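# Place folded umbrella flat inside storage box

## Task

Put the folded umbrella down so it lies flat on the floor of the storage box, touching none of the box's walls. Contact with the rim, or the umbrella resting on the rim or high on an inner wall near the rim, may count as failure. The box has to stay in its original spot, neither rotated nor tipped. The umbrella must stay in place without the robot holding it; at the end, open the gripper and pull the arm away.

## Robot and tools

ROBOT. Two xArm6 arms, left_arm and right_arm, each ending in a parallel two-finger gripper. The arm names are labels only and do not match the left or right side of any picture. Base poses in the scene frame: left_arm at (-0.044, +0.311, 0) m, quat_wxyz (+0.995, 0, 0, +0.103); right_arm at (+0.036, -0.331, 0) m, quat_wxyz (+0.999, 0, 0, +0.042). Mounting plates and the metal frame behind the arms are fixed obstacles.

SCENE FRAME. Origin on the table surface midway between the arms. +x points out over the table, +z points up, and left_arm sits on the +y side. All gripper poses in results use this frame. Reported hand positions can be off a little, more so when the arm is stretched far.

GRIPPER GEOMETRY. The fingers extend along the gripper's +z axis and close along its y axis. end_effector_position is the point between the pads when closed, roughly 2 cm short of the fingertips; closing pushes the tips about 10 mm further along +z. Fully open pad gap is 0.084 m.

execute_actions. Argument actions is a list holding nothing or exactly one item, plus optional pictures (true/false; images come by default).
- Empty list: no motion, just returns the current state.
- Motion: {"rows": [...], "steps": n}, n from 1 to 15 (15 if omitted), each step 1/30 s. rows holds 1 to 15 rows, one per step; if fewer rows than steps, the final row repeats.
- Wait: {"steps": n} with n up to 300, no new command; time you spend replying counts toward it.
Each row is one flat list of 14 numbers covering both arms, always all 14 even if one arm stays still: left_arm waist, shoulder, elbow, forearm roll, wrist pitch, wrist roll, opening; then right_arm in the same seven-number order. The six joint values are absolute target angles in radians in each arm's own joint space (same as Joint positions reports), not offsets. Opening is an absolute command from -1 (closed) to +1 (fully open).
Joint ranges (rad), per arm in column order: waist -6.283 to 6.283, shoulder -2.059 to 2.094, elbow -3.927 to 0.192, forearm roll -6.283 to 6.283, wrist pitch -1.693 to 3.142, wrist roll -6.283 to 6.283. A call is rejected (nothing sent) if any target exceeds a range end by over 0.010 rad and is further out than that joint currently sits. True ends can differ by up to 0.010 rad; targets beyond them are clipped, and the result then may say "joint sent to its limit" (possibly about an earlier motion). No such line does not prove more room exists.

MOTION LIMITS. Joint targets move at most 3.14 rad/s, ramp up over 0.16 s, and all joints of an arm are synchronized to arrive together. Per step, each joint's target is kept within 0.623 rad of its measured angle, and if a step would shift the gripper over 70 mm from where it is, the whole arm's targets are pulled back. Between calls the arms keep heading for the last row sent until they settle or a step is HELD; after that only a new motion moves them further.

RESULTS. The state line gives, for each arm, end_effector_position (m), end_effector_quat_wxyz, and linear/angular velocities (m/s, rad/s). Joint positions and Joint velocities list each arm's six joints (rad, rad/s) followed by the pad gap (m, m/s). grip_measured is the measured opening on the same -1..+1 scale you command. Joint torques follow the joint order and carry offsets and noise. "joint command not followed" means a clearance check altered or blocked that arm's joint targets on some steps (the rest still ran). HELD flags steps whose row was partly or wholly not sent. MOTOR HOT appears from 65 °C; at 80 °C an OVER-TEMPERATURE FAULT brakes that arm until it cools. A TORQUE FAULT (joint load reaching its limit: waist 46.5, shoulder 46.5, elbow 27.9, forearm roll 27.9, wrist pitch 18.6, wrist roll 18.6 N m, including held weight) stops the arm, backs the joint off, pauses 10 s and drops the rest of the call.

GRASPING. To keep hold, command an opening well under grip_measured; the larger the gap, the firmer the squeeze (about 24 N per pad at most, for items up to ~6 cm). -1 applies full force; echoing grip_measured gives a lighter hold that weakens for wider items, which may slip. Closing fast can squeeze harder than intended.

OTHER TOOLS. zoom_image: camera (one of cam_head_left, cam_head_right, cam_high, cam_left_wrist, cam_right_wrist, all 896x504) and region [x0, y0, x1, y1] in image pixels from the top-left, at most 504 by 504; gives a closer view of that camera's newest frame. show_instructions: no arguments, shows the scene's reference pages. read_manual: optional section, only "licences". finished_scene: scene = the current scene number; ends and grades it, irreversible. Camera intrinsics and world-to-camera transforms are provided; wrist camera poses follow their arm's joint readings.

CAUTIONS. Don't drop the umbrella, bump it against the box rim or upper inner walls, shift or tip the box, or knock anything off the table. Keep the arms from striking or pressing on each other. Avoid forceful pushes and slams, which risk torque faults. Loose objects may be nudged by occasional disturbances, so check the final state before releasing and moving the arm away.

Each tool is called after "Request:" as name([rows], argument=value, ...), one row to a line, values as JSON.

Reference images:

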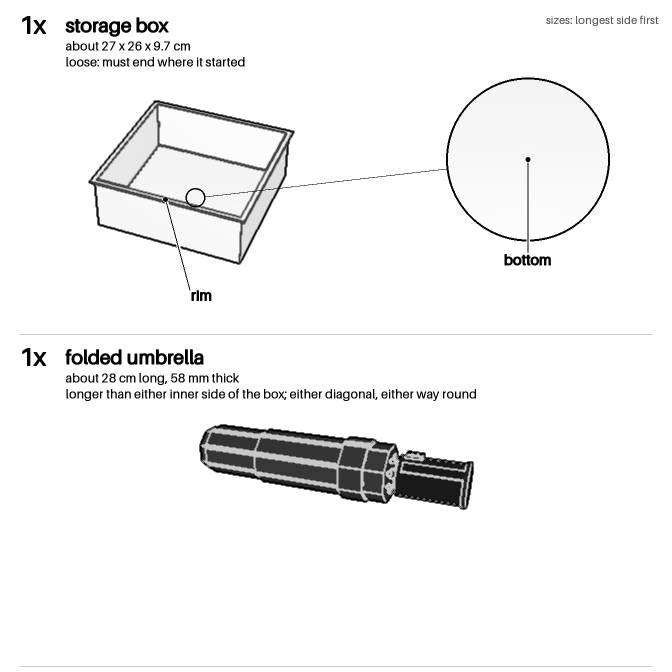

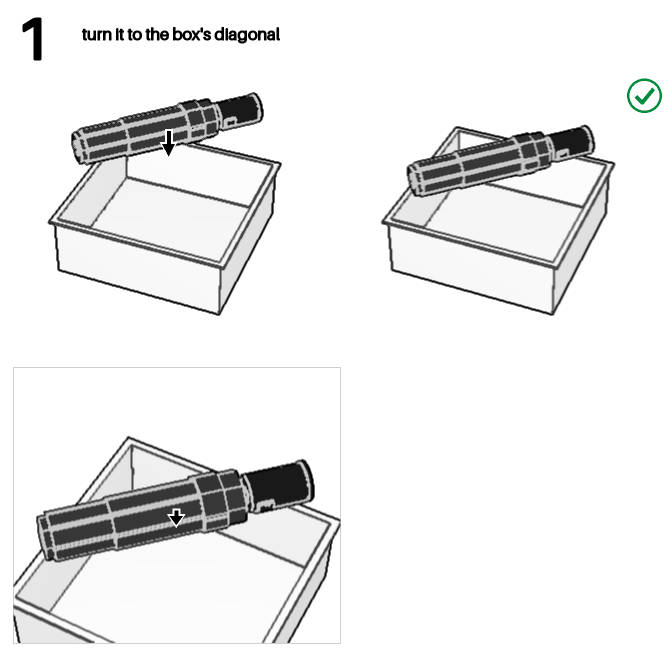

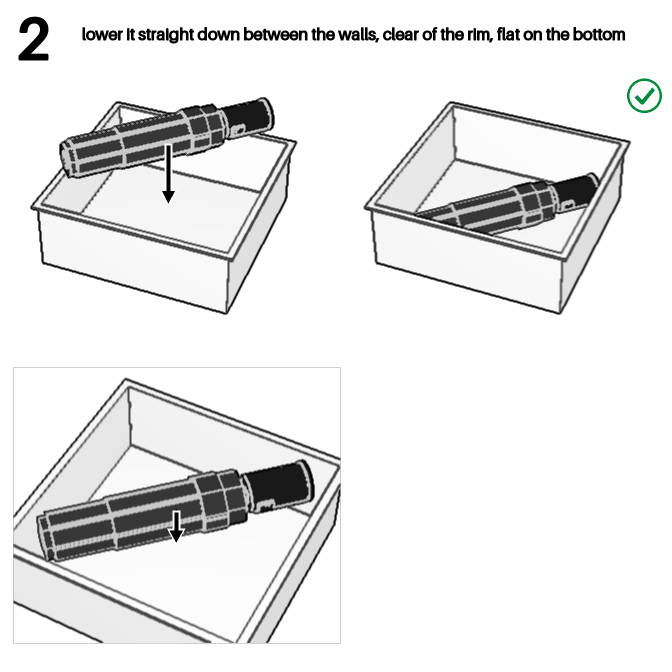

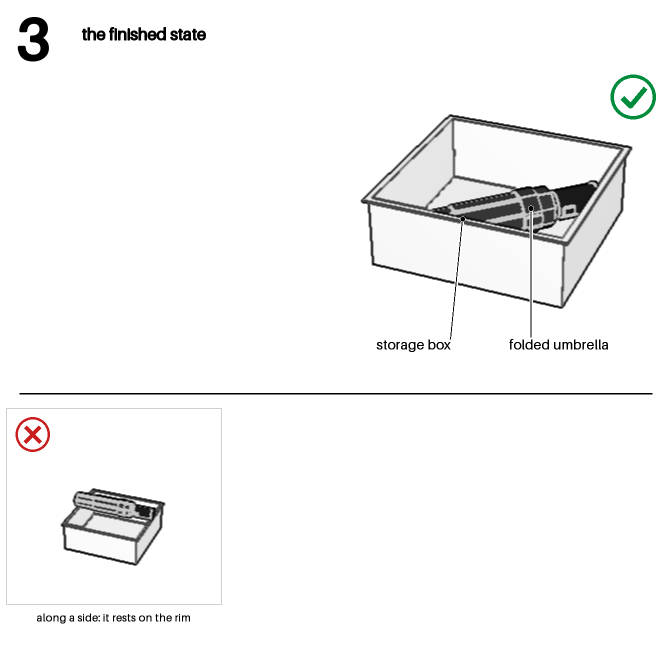

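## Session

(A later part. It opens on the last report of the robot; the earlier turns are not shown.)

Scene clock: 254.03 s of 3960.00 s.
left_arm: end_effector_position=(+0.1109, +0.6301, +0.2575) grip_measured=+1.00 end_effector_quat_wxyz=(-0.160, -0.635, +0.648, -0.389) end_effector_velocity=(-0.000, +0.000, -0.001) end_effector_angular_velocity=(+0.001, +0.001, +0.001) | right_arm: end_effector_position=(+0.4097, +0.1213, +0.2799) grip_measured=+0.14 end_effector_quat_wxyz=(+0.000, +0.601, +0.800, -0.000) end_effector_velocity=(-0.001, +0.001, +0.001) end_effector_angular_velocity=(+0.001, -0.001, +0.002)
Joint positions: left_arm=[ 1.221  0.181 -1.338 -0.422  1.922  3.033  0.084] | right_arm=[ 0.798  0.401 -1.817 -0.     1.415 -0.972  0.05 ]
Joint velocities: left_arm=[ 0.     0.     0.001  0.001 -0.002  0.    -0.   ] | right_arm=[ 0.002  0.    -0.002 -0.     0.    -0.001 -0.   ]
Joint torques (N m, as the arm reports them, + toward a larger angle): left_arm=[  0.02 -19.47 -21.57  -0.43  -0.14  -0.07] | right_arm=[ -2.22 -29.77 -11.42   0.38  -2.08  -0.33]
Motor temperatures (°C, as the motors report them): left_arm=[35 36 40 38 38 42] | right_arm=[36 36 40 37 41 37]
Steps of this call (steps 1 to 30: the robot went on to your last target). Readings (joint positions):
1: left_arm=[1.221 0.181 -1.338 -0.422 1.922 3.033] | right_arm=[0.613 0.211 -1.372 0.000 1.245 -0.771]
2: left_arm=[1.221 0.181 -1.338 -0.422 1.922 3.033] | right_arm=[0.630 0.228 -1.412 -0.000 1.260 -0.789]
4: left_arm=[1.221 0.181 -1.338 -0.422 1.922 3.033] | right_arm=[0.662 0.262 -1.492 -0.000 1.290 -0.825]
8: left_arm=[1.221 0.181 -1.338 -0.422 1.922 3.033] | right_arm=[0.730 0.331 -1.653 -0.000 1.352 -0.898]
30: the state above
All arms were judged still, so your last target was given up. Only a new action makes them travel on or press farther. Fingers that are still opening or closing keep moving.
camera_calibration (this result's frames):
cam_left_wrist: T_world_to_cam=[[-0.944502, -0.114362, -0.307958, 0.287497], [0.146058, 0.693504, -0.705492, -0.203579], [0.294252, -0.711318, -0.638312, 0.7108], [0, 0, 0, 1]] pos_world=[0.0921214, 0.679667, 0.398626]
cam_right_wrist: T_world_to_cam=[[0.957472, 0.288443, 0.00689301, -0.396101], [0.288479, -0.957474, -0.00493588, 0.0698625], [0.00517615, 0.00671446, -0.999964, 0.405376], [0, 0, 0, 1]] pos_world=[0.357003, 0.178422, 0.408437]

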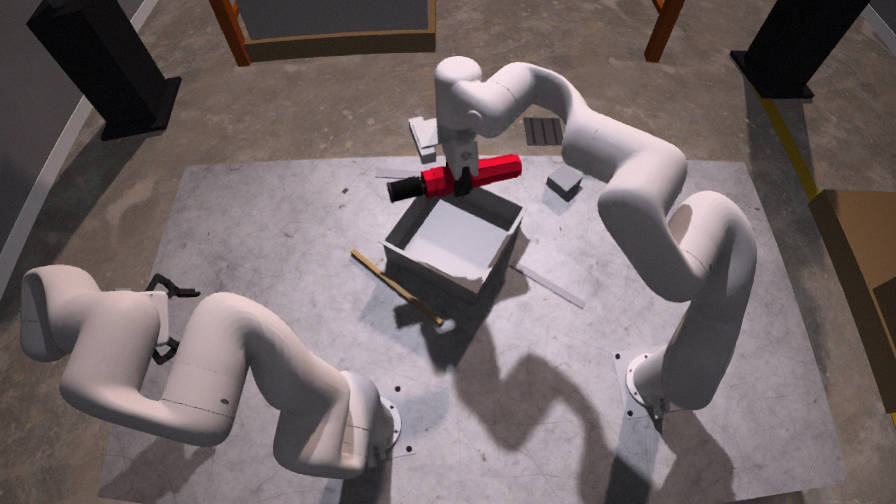

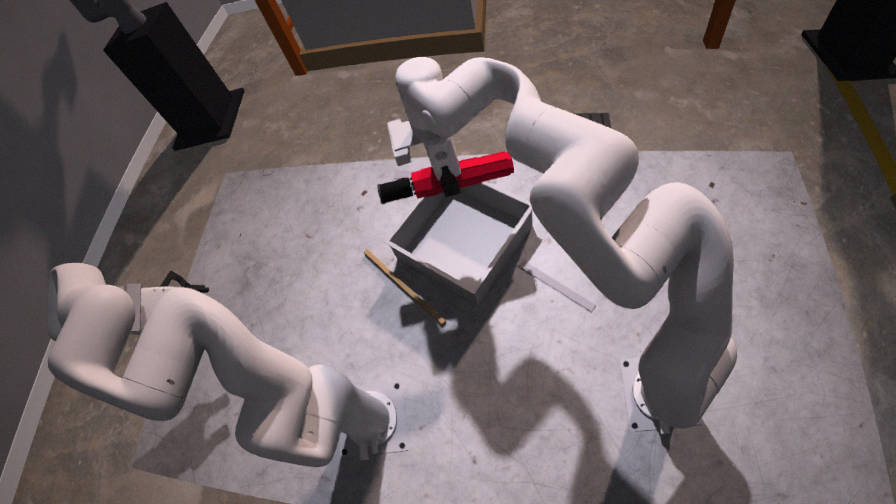

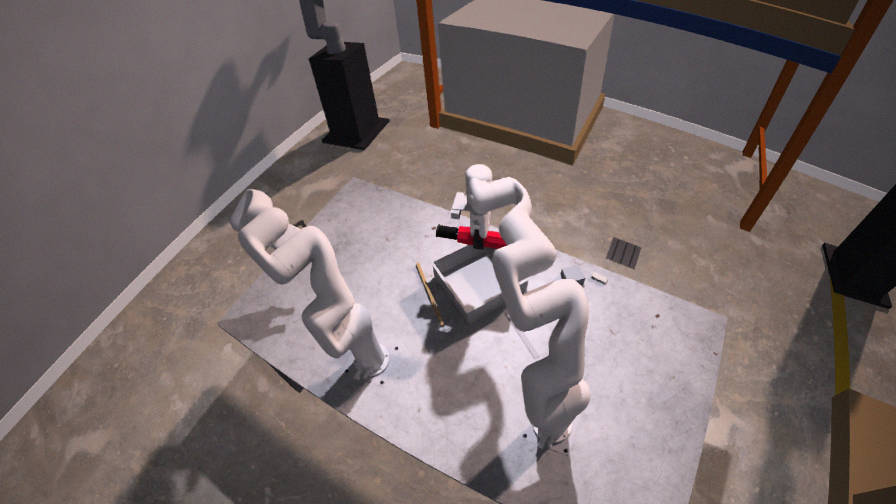

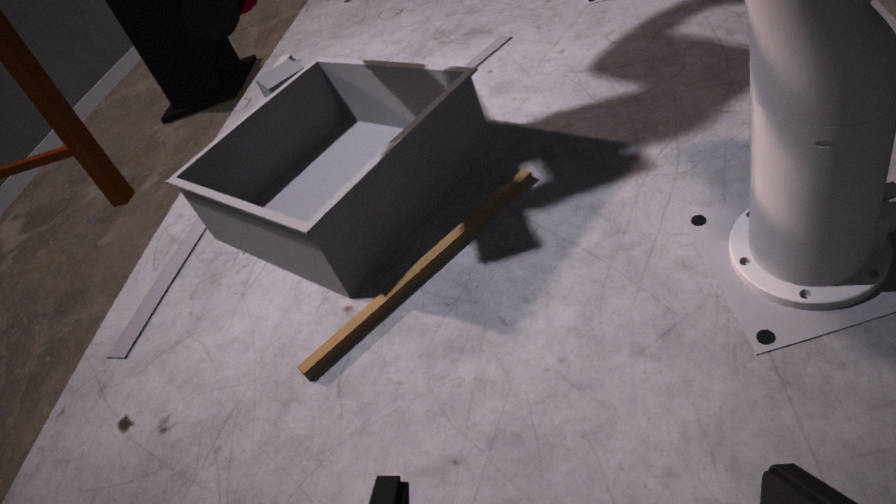

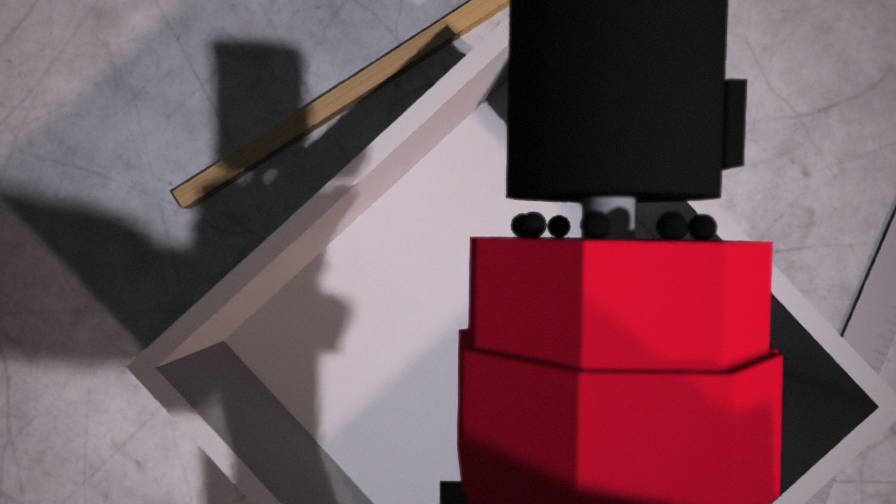

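Request:
execute_actions([
  {"rows": [[1.221,0.181,-1.338,-0.422,1.922,3.033,1, 0.7933,0.4607,-1.5305,0,1.0697,-0.9553,-0.75]], "steps": 15},
], pictures=false)

Request:
execute_actions([
  {"steps": 12},
])

Scene clock: 300.57 s of 3960.00 s.
left_arm: end_effector_position=(+0.1109, +0.6301, +0.2575) grip_measured=+1.00 end_effector_quat_wxyz=(-0.160, -0.635, +0.648, -0.389) end_effector_velocity=(+0.000, +0.000, +0.000) end_effector_angular_velocity=(+0.002, -0.001, +0.001) | right_arm: end_effector_position=(+0.4118, +0.1199, +0.1499) grip_measured=+0.14 end_effector_quat_wxyz=(-0.000, +0.609, +0.793, -0.003) end_effector_velocity=(+0.018, +0.021, +0.019) end_effector_angular_velocity=(+0.099, -0.084, -0.005)
Joint positions: left_arm=[ 1.221  0.181 -1.338 -0.422  1.922  3.033  0.084] | right_arm=[ 0.793  0.462 -1.534  0.     1.077 -0.956  0.05 ]
Joint velocities: left_arm=[ 0.    -0.001  0.    -0.001 -0.002  0.     0.   ] | right_arm=[-0.    -0.029  0.017 -0.001 -0.118  0.005  0.   ]
Joint torques (N m, as the arm reports them, + toward a larger angle): left_arm=[  0.42 -19.31 -21.42  -0.53  -0.11  -0.02] | right_arm=[ -2.2  -33.36 -12.69   0.32  -2.13  -0.27]
Motor temperatures (°C, as the motors report them): left_arm=[35 36 40 38 38 42] | right_arm=[36 37 42 37 41 37]
Steps of this call (steps 1 to 90: nothing new was sent; then 43.03 s passed at rest; steps 91 to 105: all 15 steps of this action). Readings (joint positions):
91: left_arm=[1.221 0.181 -1.338 -0.422 1.922 3.033] | right_arm=[0.798 0.402 -1.817 -0.000 1.415 -0.972]
92: left_arm=[1.221 0.181 -1.338 -0.422 1.922 3.033] | right_arm=[0.798 0.402 -1.813 -0.000 1.408 -0.971]
94: left_arm=[1.221 0.181 -1.338 -0.422 1.922 3.033] | right_arm=[0.797 0.405 -1.773 -0.000 1.350 -0.969]
98: left_arm=[1.221 0.181 -1.338 -0.422 1.922 3.033] | right_arm=[0.795 0.440 -1.642 0.000 1.211 -0.962]
105: the state above

Scene clock: 300.97 s of 3960.00 s.
left_arm: end_effector_position=(+0.1109, +0.6301, +0.2575) grip_measured=+1.00 end_effector_quat_wxyz=(-0.160, -0.635, +0.648, -0.389) end_effector_velocity=(+0.000, +0.000, +0.000) end_effector_angular_velocity=(-0.000, -0.001, -0.000) | right_arm: end_effector_position=(+0.4126, +0.1208, +0.1503) grip_measured=+0.14 end_effector_quat_wxyz=(+0.000, +0.609, +0.793, +0.000) end_effector_velocity=(+0.000, +0.000, -0.000) end_effector_angular_velocity=(-0.000, -0.000, -0.001)
Joint positions: left_arm=[ 1.221  0.181 -1.338 -0.422  1.922  3.033  0.084] | right_arm=[ 0.793  0.46  -1.531 -0.     1.07  -0.955  0.05 ]
Joint velocities: left_arm=[-0.     0.    -0.001 -0.001  0.001  0.     0.   ] | right_arm=[-0.     0.001  0.    -0.    -0.001  0.001  0.   ]
Joint torques (N m, as the arm reports them, + toward a larger angle): left_arm=[  0.25 -18.96 -21.52  -0.41  -0.26  -0.03] | right_arm=[ -2.15 -30.47 -11.17   0.4   -2.05  -0.31]
Motor temperatures (°C, as the motors report them): left_arm=[35 36 40 38 38 42] | right_arm=[36 37 42 37 41 37]
Steps of this call (steps 1 to 12: the robot went on to your last target). Readings (joint positions):
1: left_arm=[1.221 0.181 -1.338 -0.422 1.922 3.033] | right_arm=[0.793 0.461 -1.534 0.000 1.074 -0.956]
2: left_arm=[1.221 0.181 -1.338 -0.422 1.922 3.033] | right_arm=[0.793 0.460 -1.534 -0.000 1.072 -0.955]
4: left_arm=[1.221 0.181 -1.338 -0.422 1.922 3.033] | right_arm=[0.793 0.458 -1.535 -0.000 1.070 -0.955]
8: left_arm=[1.221 0.181 -1.338 -0.422 1.922 3.033] | right_arm=[0.793 0.460 -1.532 -0.000 1.070 -0.955]
12: the state above
camera_calibration (this result's frames):
cam_left_wrist: T_world_to_cam=[[-0.944501, -0.114362, -0.307959, 0.287497], [0.146058, 0.693504, -0.705492, -0.203579], [0.294252, -0.711318, -0.638312, 0.7108], [0, 0, 0, 1]] pos_world=[0.0921214, 0.679667, 0.398626]
cam_right_wrist: T_world_to_cam=[[0.963218, 0.268619, 0.00744525, -0.397854], [0.268661, -0.96322, -0.0053307, 0.0767962], [0.00573948, 0.00713487, -0.999958, 0.27543], [0, 0, 0, 1]] pos_world=[0.361007, 0.178878, 0.27879]

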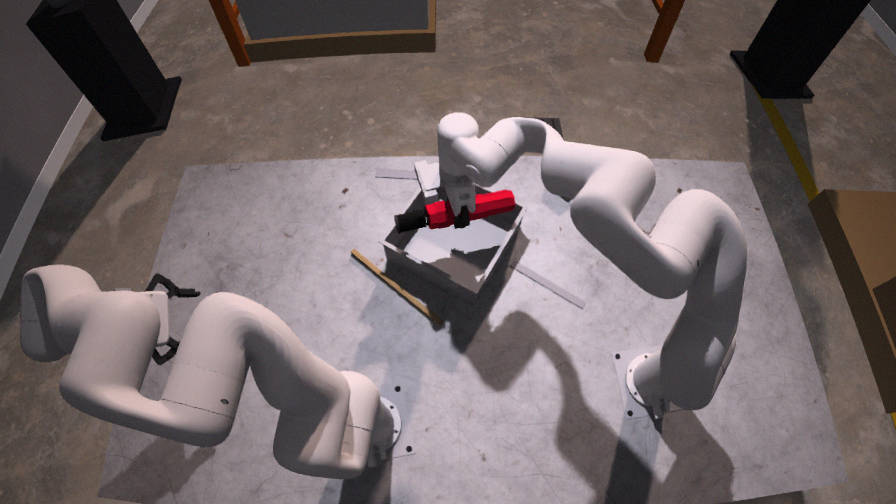

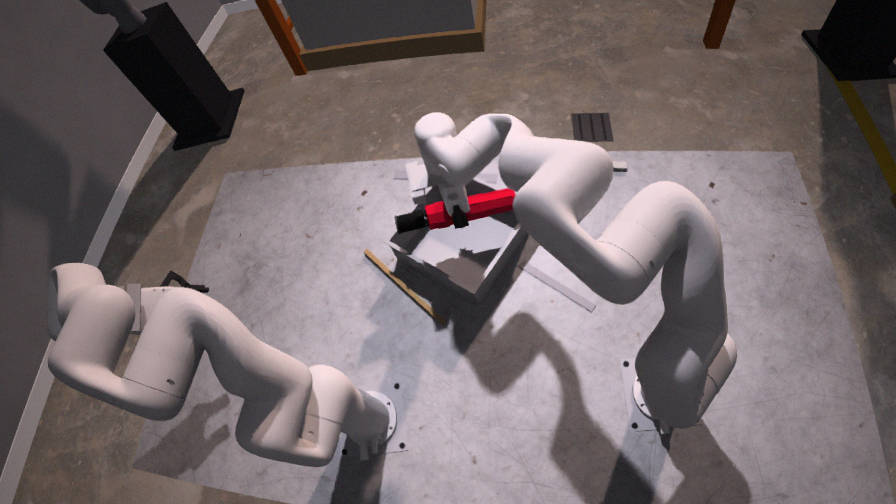

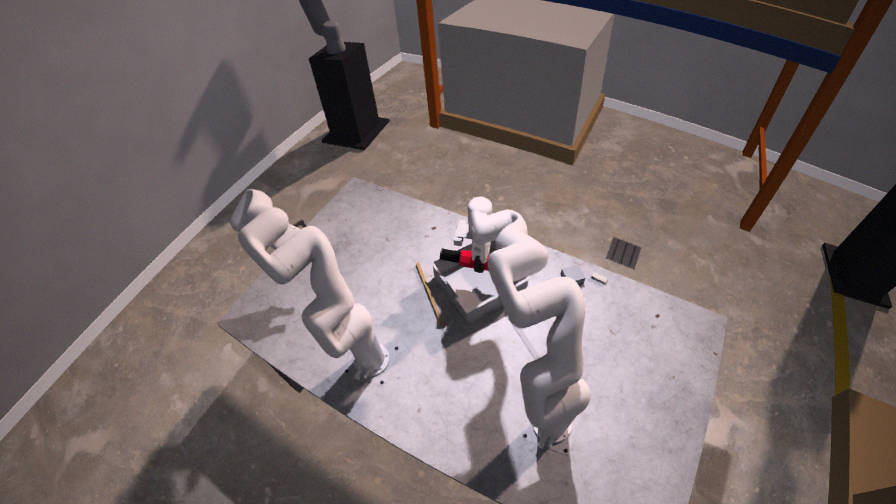

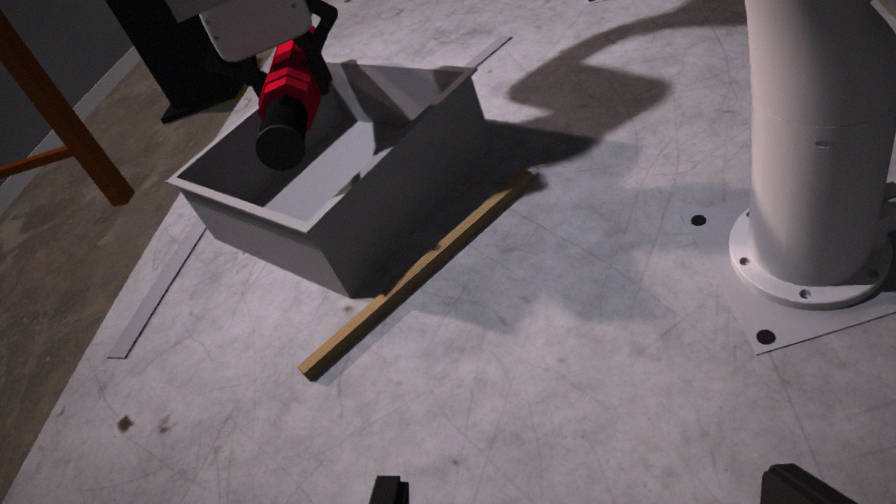

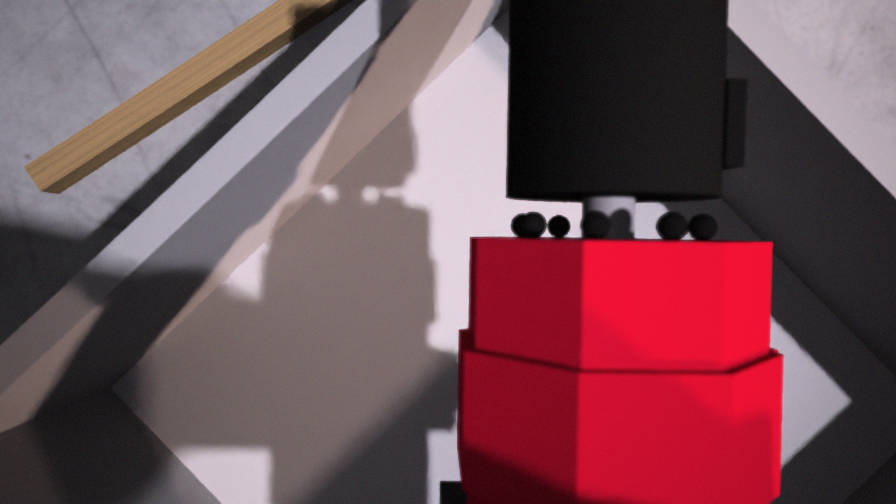

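Request:
zoom_image(camera="cam_right_wrist", region=[0, 290, 240, 504])

Request:
zoom_image(camera="cam_right_wrist", region=[696, 0, 896, 504])

Request:
zoom_image(camera="cam_right_wrist", region=[340, 0, 560, 150])

Region (0, 290, 240, 504) of cam_right_wrist's 896x504 image, scaled by 2.100, with more detail than that image has; it fills the top 449 rows of this view, and the rest is white.

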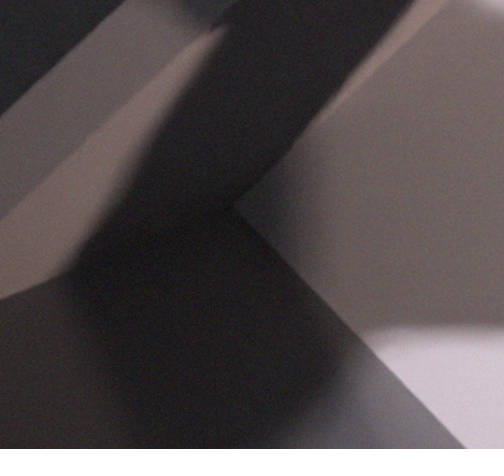

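Region (696, 0, 896, 504) of cam_right_wrist's 896x504 image, scaled by 1.000; it fills the left 200 columns of this view, and the rest is white.

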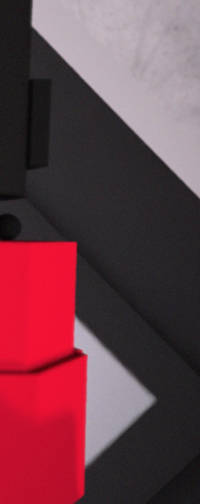

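Region (340, 0, 560, 150) of cam_right_wrist's 896x504 image, scaled by 2.291, with more detail than that image has; it fills the top 344 rows of this view, and the rest is white.

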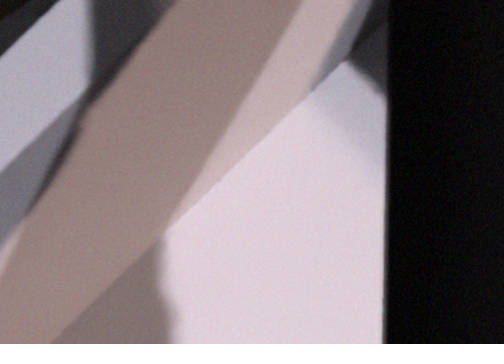

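Request:
zoom_image(camera="cam_head_left", region=[360, 150, 560, 310])

Request:
zoom_image(camera="cam_left_wrist", region=[150, 0, 510, 310])

Region (360, 150, 560, 310) of cam_head_left's 896x504 image, scaled by 2.520, with more detail than that image has; it fills the top 403 rows of this view, and the rest is white.

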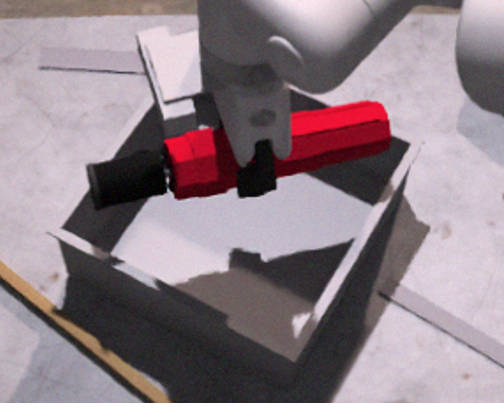

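Region (150, 0, 510, 310) of cam_left_wrist's 896x504 image, scaled by 1.400, with more detail than that image has; it fills the top 434 rows of this view, and the rest is white.

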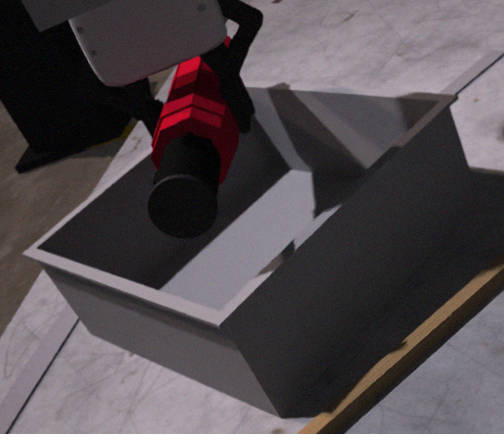

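Request:
execute_actions([
  {"rows": [
[1.221,0.181,-1.338,-0.422,1.922,3.033,1,0.7933,0.4618,-1.5292,0,1.0673,-0.9553,-0.75],
[1.221,0.181,-1.338,-0.422,1.922,3.033,1,0.7933,0.4635,-1.5272,0,1.0637,-0.9553,-0.75],
[1.221,0.181,-1.338,-0.422,1.922,3.033,1,0.7933,0.4657,-1.5246,0,1.0589,-0.9553,-0.75],
[1.221,0.181,-1.338,-0.422,1.922,3.033,1,0.7933,0.4684,-1.5213,0,1.0529,-0.9553,-0.75],
[1.221,0.181,-1.338,-0.422,1.922,3.033,1,0.7933,0.4717,-1.5174,0,1.0457,-0.9553,-0.75],
[1.221,0.181,-1.338,-0.422,1.922,3.033,1,0.7933,0.4750,-1.5135,0,1.0384,-0.9553,-0.75],
[1.221,0.181,-1.338,-0.422,1.922,3.033,1,0.7933,0.4783,-1.5095,0,1.0312,-0.9553,-0.75],
[1.221,0.181,-1.338,-0.422,1.922,3.033,1,0.7933,0.4816,-1.5056,0,1.0240,-0.9553,-0.75],
[1.221,0.181,-1.338,-0.422,1.922,3.033,1,0.7933,0.4852,-1.5021,0,1.0169,-0.9553,-0.75],
[1.221,0.181,-1.338,-0.422,1.922,3.033,1,0.7933,0.4890,-1.4989,0,1.0099,-0.9553,-0.75],
[1.221,0.181,-1.338,-0.422,1.922,3.033,1,0.7933,0.4927,-1.4956,0,1.0029,-0.9553,-0.75],
[1.221,0.181,-1.338,-0.422,1.922,3.033,1,0.7933,0.4965,-1.4924,0,0.9959,-0.9553,-0.75],
[1.221,0.181,-1.338,-0.422,1.922,3.033,1,0.7933,0.5003,-1.4891,0,0.9888,-0.9553,-0.75],
[1.221,0.181,-1.338,-0.422,1.922,3.033,1,0.7933,0.5040,-1.4859,0,0.9818,-0.9553,-0.75],
[1.221,0.181,-1.338,-0.422,1.922,3.033,1,0.7933,0.5078,-1.4826,0,0.9748,-0.9553,-0.75]
], "steps": 15},
], pictures=false)

Request:
execute_actions([
  {"rows": [
[1.221,0.181,-1.338,-0.422,1.922,3.033,1,0.7933,0.5120,-1.4800,0,0.9680,-0.9553,-0.75],
[1.221,0.181,-1.338,-0.422,1.922,3.033,1,0.7933,0.5162,-1.4774,0,0.9612,-0.9553,-0.75],
[1.221,0.181,-1.338,-0.422,1.922,3.033,1,0.7933,0.5204,-1.4747,0,0.9544,-0.9553,-0.75],
[1.221,0.181,-1.338,-0.422,1.922,3.033,1,0.7933,0.5246,-1.4721,0,0.9476,-0.9553,-0.75],
[1.221,0.181,-1.338,-0.422,1.922,3.033,1,0.7933,0.5288,-1.4695,0,0.9408,-0.9553,-0.75],
[1.221,0.181,-1.338,-0.422,1.922,3.033,1,0.7933,0.5330,-1.4669,0,0.9339,-0.9553,-0.75],
[1.221,0.181,-1.338,-0.422,1.922,3.033,1,0.7933,0.5373,-1.4644,0,0.9272,-0.9553,-0.75],
[1.221,0.181,-1.338,-0.422,1.922,3.033,1,0.7933,0.5420,-1.4625,0,0.9206,-0.9553,-0.75],
[1.221,0.181,-1.338,-0.422,1.922,3.033,1,0.7933,0.5466,-1.4605,0,0.9140,-0.9553,-0.75],
[1.221,0.181,-1.338,-0.422,1.922,3.033,1,0.7933,0.5512,-1.4585,0,0.9074,-0.9553,-0.75],
[1.221,0.181,-1.338,-0.422,1.922,3.033,1,0.7933,0.5558,-1.4565,0,0.9007,-0.9553,-0.75],
[1.221,0.181,-1.338,-0.422,1.922,3.033,1,0.7933,0.5604,-1.4545,0,0.8941,-0.9553,-0.75],
[1.221,0.181,-1.338,-0.422,1.922,3.033,1,0.7933,0.5651,-1.4526,0,0.8875,-0.9553,-0.75],
[1.221,0.181,-1.338,-0.422,1.922,3.033,1,0.7933,0.5700,-1.4510,0,0.8810,-0.9553,-0.75],
[1.221,0.181,-1.338,-0.422,1.922,3.033,1,0.7933,0.5750,-1.4496,0,0.8746,-0.9553,-0.75]
], "steps": 15},
], pictures=false)

Request:
execute_actions([
  {"rows": [
[1.221,0.181,-1.338,-0.422,1.922,3.033,1,0.7933,0.5800,-1.4483,0,0.8682,-0.9553,-0.75],
[1.221,0.181,-1.338,-0.422,1.922,3.033,1,0.7933,0.5850,-1.4469,0,0.8618,-0.9553,-0.75],
[1.221,0.181,-1.338,-0.422,1.922,3.033,1,0.7933,0.5901,-1.4455,0,0.8554,-0.9553,-0.75],
[1.221,0.181,-1.338,-0.422,1.922,3.033,1,0.7933,0.5942,-1.4444,0,0.8501,-0.9553,-0.75],
[1.221,0.181,-1.338,-0.422,1.922,3.033,1,0.7933,0.5984,-1.4433,0,0.8447,-0.9553,-0.75],
[1.221,0.181,-1.338,-0.422,1.922,3.033,1,0.7933,0.6019,-1.4425,0,0.8405,-0.9553,-0.75],
[1.221,0.181,-1.338,-0.422,1.922,3.033,1,0.7933,0.6054,-1.4419,0,0.8364,-0.9553,-0.75],
[1.221,0.181,-1.338,-0.422,1.922,3.033,1,0.7933,0.6081,-1.4414,0,0.8333,-0.9553,-0.75],
[1.221,0.181,-1.338,-0.422,1.922,3.033,1,0.7933,0.6107,-1.4409,0,0.8302,-0.9553,-0.75],
[1.221,0.181,-1.338,-0.422,1.922,3.033,1,0.7933,0.6125,-1.4406,0,0.8281,-0.9553,-0.75],
[1.221,0.181,-1.338,-0.422,1.922,3.033,1,0.7933,0.6143,-1.4403,0,0.8260,-0.9553,-0.75],
[1.221,0.181,-1.338,-0.422,1.922,3.033,1,0.7933,0.6160,-1.4400,0,0.8240,-0.9553,-0.75],
[1.221,0.181,-1.338,-0.422,1.922,3.033,1,0.7933,0.6178,-1.4397,0,0.8219,-0.9553,-0.75]
], "steps": 15},
], pictures=false)

Request:
execute_actions([
  {"steps": 10},
])

Scene clock: 411.30 s of 3960.00 s.
left_arm: end_effector_position=(+0.1109, +0.6301, +0.2575) grip_measured=+1.00 end_effector_quat_wxyz=(-0.160, -0.635, +0.648, -0.389) end_effector_velocity=(-0.000, +0.000, +0.000) end_effector_angular_velocity=(+0.000, +0.000, +0.000) | right_arm: end_effector_position=(+0.4125, +0.1206, +0.1205) grip_measured=+0.14 end_effector_quat_wxyz=(-0.000, +0.609, +0.793, -0.000) end_effector_velocity=(+0.001, +0.001, -0.086) end_effector_angular_velocity=(+0.004, -0.003, +0.001)
Joint positions: left_arm=[ 1.221  0.181 -1.338 -0.422  1.922  3.033  0.084] | right_arm=[ 0.793  0.495 -1.494  0.     1.    -0.955  0.05 ]
Joint velocities: left_arm=[ 0. -0.  0.  0. -0. -0. -0.] | right_arm=[ 0.     0.108  0.094 -0.    -0.206 -0.001  0.   ]
Joint torques (N m, as the arm reports them, + toward a larger angle): left_arm=[  0.12 -19.54 -21.4   -0.35  -0.18   0.04] | right_arm=[ -2.29 -30.72 -11.12   0.37  -2.13  -0.39]
Motor temperatures (°C, as the motors report them): left_arm=[35 36 40 38 38 42] | right_arm=[36 37 42 37 41 37]
Steps of this call (steps 1 to 15: the robot went on to your last target; steps 16 to 90: nothing new was sent; then 106.83 s passed at rest; steps 91 to 105: all 15 steps of this action). Readings (joint positions):
91: left_arm=[1.221 0.181 -1.338 -0.422 1.922 3.033] | right_arm=[0.793 0.461 -1.530 -0.000 1.070 -0.955]
92: left_arm=[1.221 0.181 -1.338 -0.422 1.922 3.033] | right_arm=[0.793 0.461 -1.530 -0.000 1.069 -0.955]
94: left_arm=[1.221 0.181 -1.338 -0.422 1.922 3.033] | right_arm=[0.793 0.462 -1.529 -0.000 1.066 -0.955]
98: left_arm=[1.221 0.181 -1.338 -0.422 1.922 3.033] | right_arm=[0.793 0.470 -1.519 -0.000 1.048 -0.955]
105: the state above

Scene clock: 411.80 s of 3960.00 s.
left_arm: end_effector_position=(+0.1109, +0.6301, +0.2575) grip_measured=+1.00 end_effector_quat_wxyz=(-0.160, -0.635, +0.648, -0.389) end_effector_velocity=(+0.000, +0.000, +0.000) end_effector_angular_velocity=(+0.001, -0.001, +0.000) | right_arm: end_effector_position=(+0.4126, +0.1208, +0.0759) grip_measured=+0.14 end_effector_quat_wxyz=(+0.000, +0.609, +0.793, -0.000) end_effector_velocity=(-0.000, +0.000, -0.090) end_effector_angular_velocity=(+0.001, -0.001, +0.001)
Joint positions: left_arm=[ 1.221  0.181 -1.338 -0.422  1.922  3.033  0.084] | right_arm=[ 0.793  0.558 -1.456 -0.     0.898 -0.955  0.05 ]
Joint velocities: left_arm=[-0.    -0.001 -0.    -0.    -0.001  0.    -0.   ] | right_arm=[ 0.001  0.141  0.055  0.    -0.198 -0.001 -0.   ]
Joint torques (N m, as the arm reports them, + toward a larger angle): left_arm=[  0.07 -19.21 -21.34  -0.52  -0.27   0.11] | right_arm=[ -2.22 -31.07 -10.65   0.43  -1.98  -0.32]
Motor temperatures (°C, as the motors report them): left_arm=[35 36 40 38 38 42] | right_arm=[36 37 42 37 41 37]
Steps of this call (steps 1 to 15: all 15 steps of this action). Readings (joint positions):
1: left_arm=[1.221 0.181 -1.338 -0.422 1.922 3.033] | right_arm=[0.793 0.498 -1.491 0.000 0.993 -0.955]
2: left_arm=[1.221 0.181 -1.338 -0.422 1.922 3.033] | right_arm=[0.793 0.502 -1.488 0.000 0.986 -0.955]
4: left_arm=[1.221 0.181 -1.338 -0.422 1.922 3.033] | right_arm=[0.793 0.510 -1.482 -0.000 0.973 -0.955]
8: left_arm=[1.221 0.181 -1.338 -0.422 1.922 3.033] | right_arm=[0.793 0.526 -1.471 -0.000 0.945 -0.955]
15: the state above

Scene clock: 412.30 s of 3960.00 s.
left_arm: end_effector_position=(+0.1109, +0.6301, +0.2575) grip_measured=+1.00 end_effector_quat_wxyz=(-0.160, -0.635, +0.648, -0.389) end_effector_velocity=(+0.000, +0.000, -0.000) end_effector_angular_velocity=(+0.001, -0.000, +0.001) | right_arm: end_effector_position=(+0.4125, +0.1207, +0.0420) grip_measured=+0.14 end_effector_quat_wxyz=(+0.000, +0.609, +0.793, -0.000) end_effector_velocity=(+0.000, -0.000, -0.025) end_effector_angular_velocity=(-0.000, +0.000, -0.001)
Joint positions: left_arm=[ 1.221  0.181 -1.338 -0.422  1.922  3.033  0.084] | right_arm=[ 0.793  0.614 -1.44  -0.     0.826 -0.955  0.05 ]
Joint velocities: left_arm=[ 0.     0.     0.    -0.    -0.002  0.    -0.   ] | right_arm=[-0.     0.044  0.007  0.    -0.051  0.001 -0.   ]
Joint torques (N m, as the arm reports them, + toward a larger angle): left_arm=[ -0.1  -19.26 -21.59  -0.43  -0.08  -0.04] | right_arm=[ -2.33 -32.4  -10.35   0.42  -2.07  -0.29]
Motor temperatures (°C, as the motors report them): left_arm=[35 36 40 38 38 42] | right_arm=[36 37 42 37 41 37]
Steps of this call (steps 1 to 15: all 15 steps of this action). Readings (joint positions):
1: left_arm=[1.221 0.181 -1.338 -0.422 1.922 3.033] | right_arm=[0.793 0.562 -1.454 -0.000 0.892 -0.955]
2: left_arm=[1.221 0.181 -1.338 -0.422 1.922 3.033] | right_arm=[0.793 0.567 -1.452 -0.000 0.885 -0.955]
4: left_arm=[1.221 0.181 -1.338 -0.422 1.922 3.033] | right_arm=[0.793 0.577 -1.449 -0.000 0.872 -0.955]
8: left_arm=[1.221 0.181 -1.338 -0.422 1.922 3.033] | right_arm=[0.793 0.595 -1.444 0.000 0.849 -0.955]
15: the state above

Scene clock: 412.63 s of 3960.00 s.
left_arm: end_effector_position=(+0.1109, +0.6301, +0.2575) grip_measured=+1.00 end_effector_quat_wxyz=(-0.160, -0.635, +0.648, -0.389) end_effector_velocity=(-0.000, -0.001, -0.000) end_effector_angular_velocity=(-0.003, +0.001, -0.000) | right_arm: end_effector_position=(+0.4126, +0.1208, +0.0403) grip_measured=+0.14 end_effector_quat_wxyz=(+0.000, +0.609, +0.793, +0.000) end_effector_velocity=(-0.001, -0.001, -0.003) end_effector_angular_velocity=(-0.003, +0.003, -0.000)
Joint positions: left_arm=[ 1.221  0.181 -1.338 -0.422  1.922  3.033  0.084] | right_arm=[ 0.793  0.617 -1.44  -0.     0.822 -0.955  0.05 ]
Joint velocities: left_arm=[ 0.     0.     0.002  0.001  0.001 -0.    -0.   ] | right_arm=[ 0.     0.003  0.002  0.001 -0.001 -0.    -0.   ]
Joint torques (N m, as the arm reports them, + toward a larger angle): left_arm=[ -0.07 -19.49 -21.5   -0.52  -0.15  -0.05] | right_arm=[ -2.22 -31.5  -10.24   0.47  -2.04  -0.28]
Motor temperatures (°C, as the motors report them): left_arm=[35 36 40 38 38 42] | right_arm=[36 37 42 37 41 37]
Steps of this call (steps 1 to 10: the robot went on to your last target). Readings (joint positions):
1: left_arm=[1.221 0.181 -1.338 -0.422 1.922 3.033] | right_arm=[0.793 0.616 -1.440 -0.000 0.825 -0.955]
2: left_arm=[1.221 0.181 -1.338 -0.422 1.922 3.033] | right_arm=[0.793 0.616 -1.440 0.000 0.824 -0.955]
4: left_arm=[1.221 0.181 -1.338 -0.422 1.922 3.033] | right_arm=[0.793 0.617 -1.440 -0.000 0.823 -0.955]
8: left_arm=[1.221 0.181 -1.338 -0.422 1.922 3.033] | right_arm=[0.793 0.617 -1.440 -0.000 0.822 -0.955]
10: the state above
camera_calibration (this result's frames):
cam_left_wrist: T_world_to_cam=[[-0.944502, -0.114362, -0.307958, 0.287497], [0.146058, 0.693504, -0.705492, -0.203579], [0.294252, -0.711318, -0.638312, 0.710801], [0, 0, 0, 1]] pos_world=[0.0921214, 0.679667, 0.398626]
cam_right_wrist: T_world_to_cam=[[0.963221, 0.268606, 0.00755045, -0.397101], [0.268649, -0.963223, -0.005404, 0.0762547], [0.00582123, 0.00723366, -0.999957, 0.165433], [0, 0, 0, 1]] pos_world=[0.361047, 0.178917, 0.168837]

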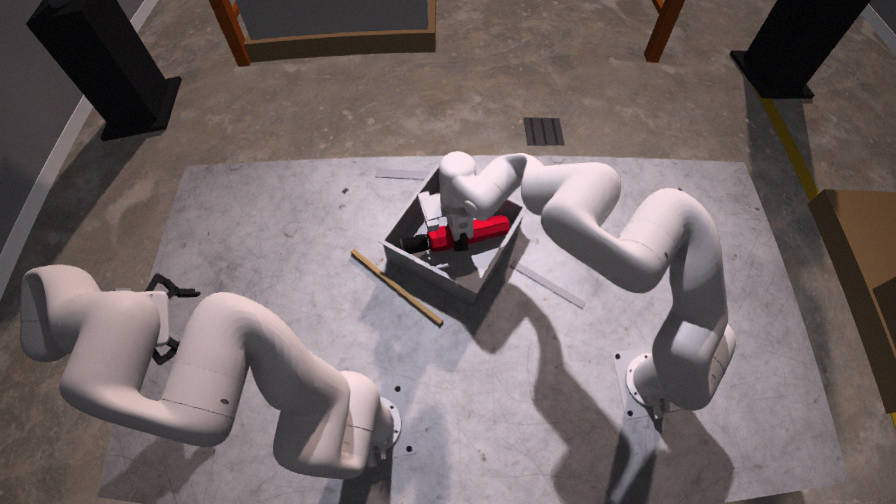

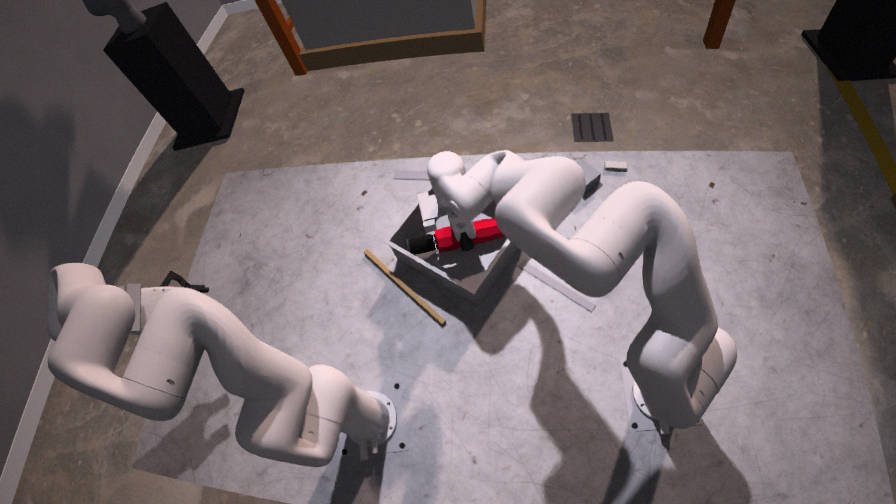

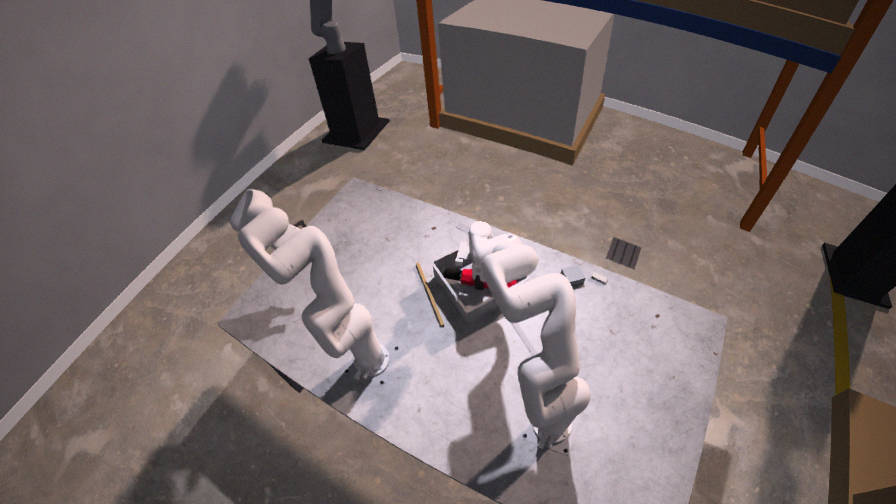

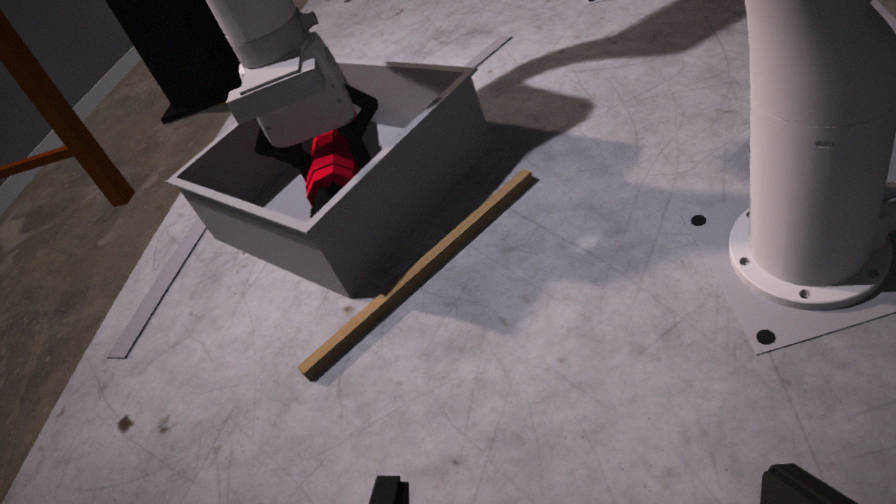

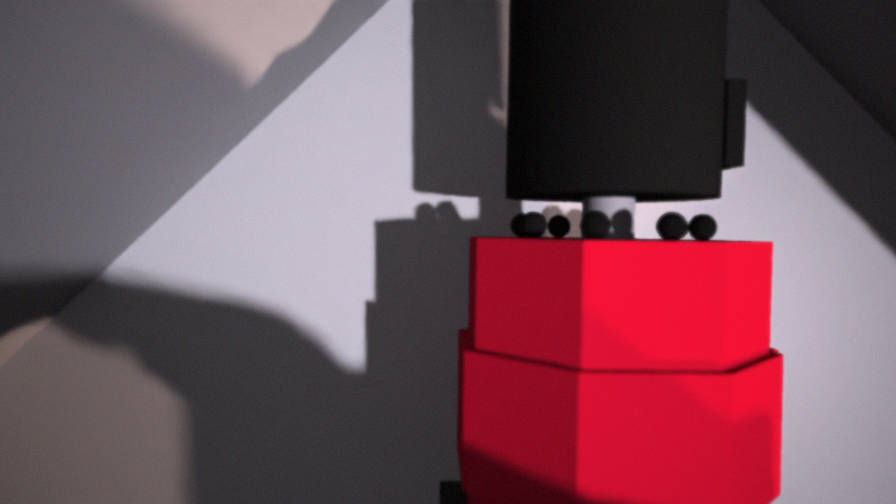

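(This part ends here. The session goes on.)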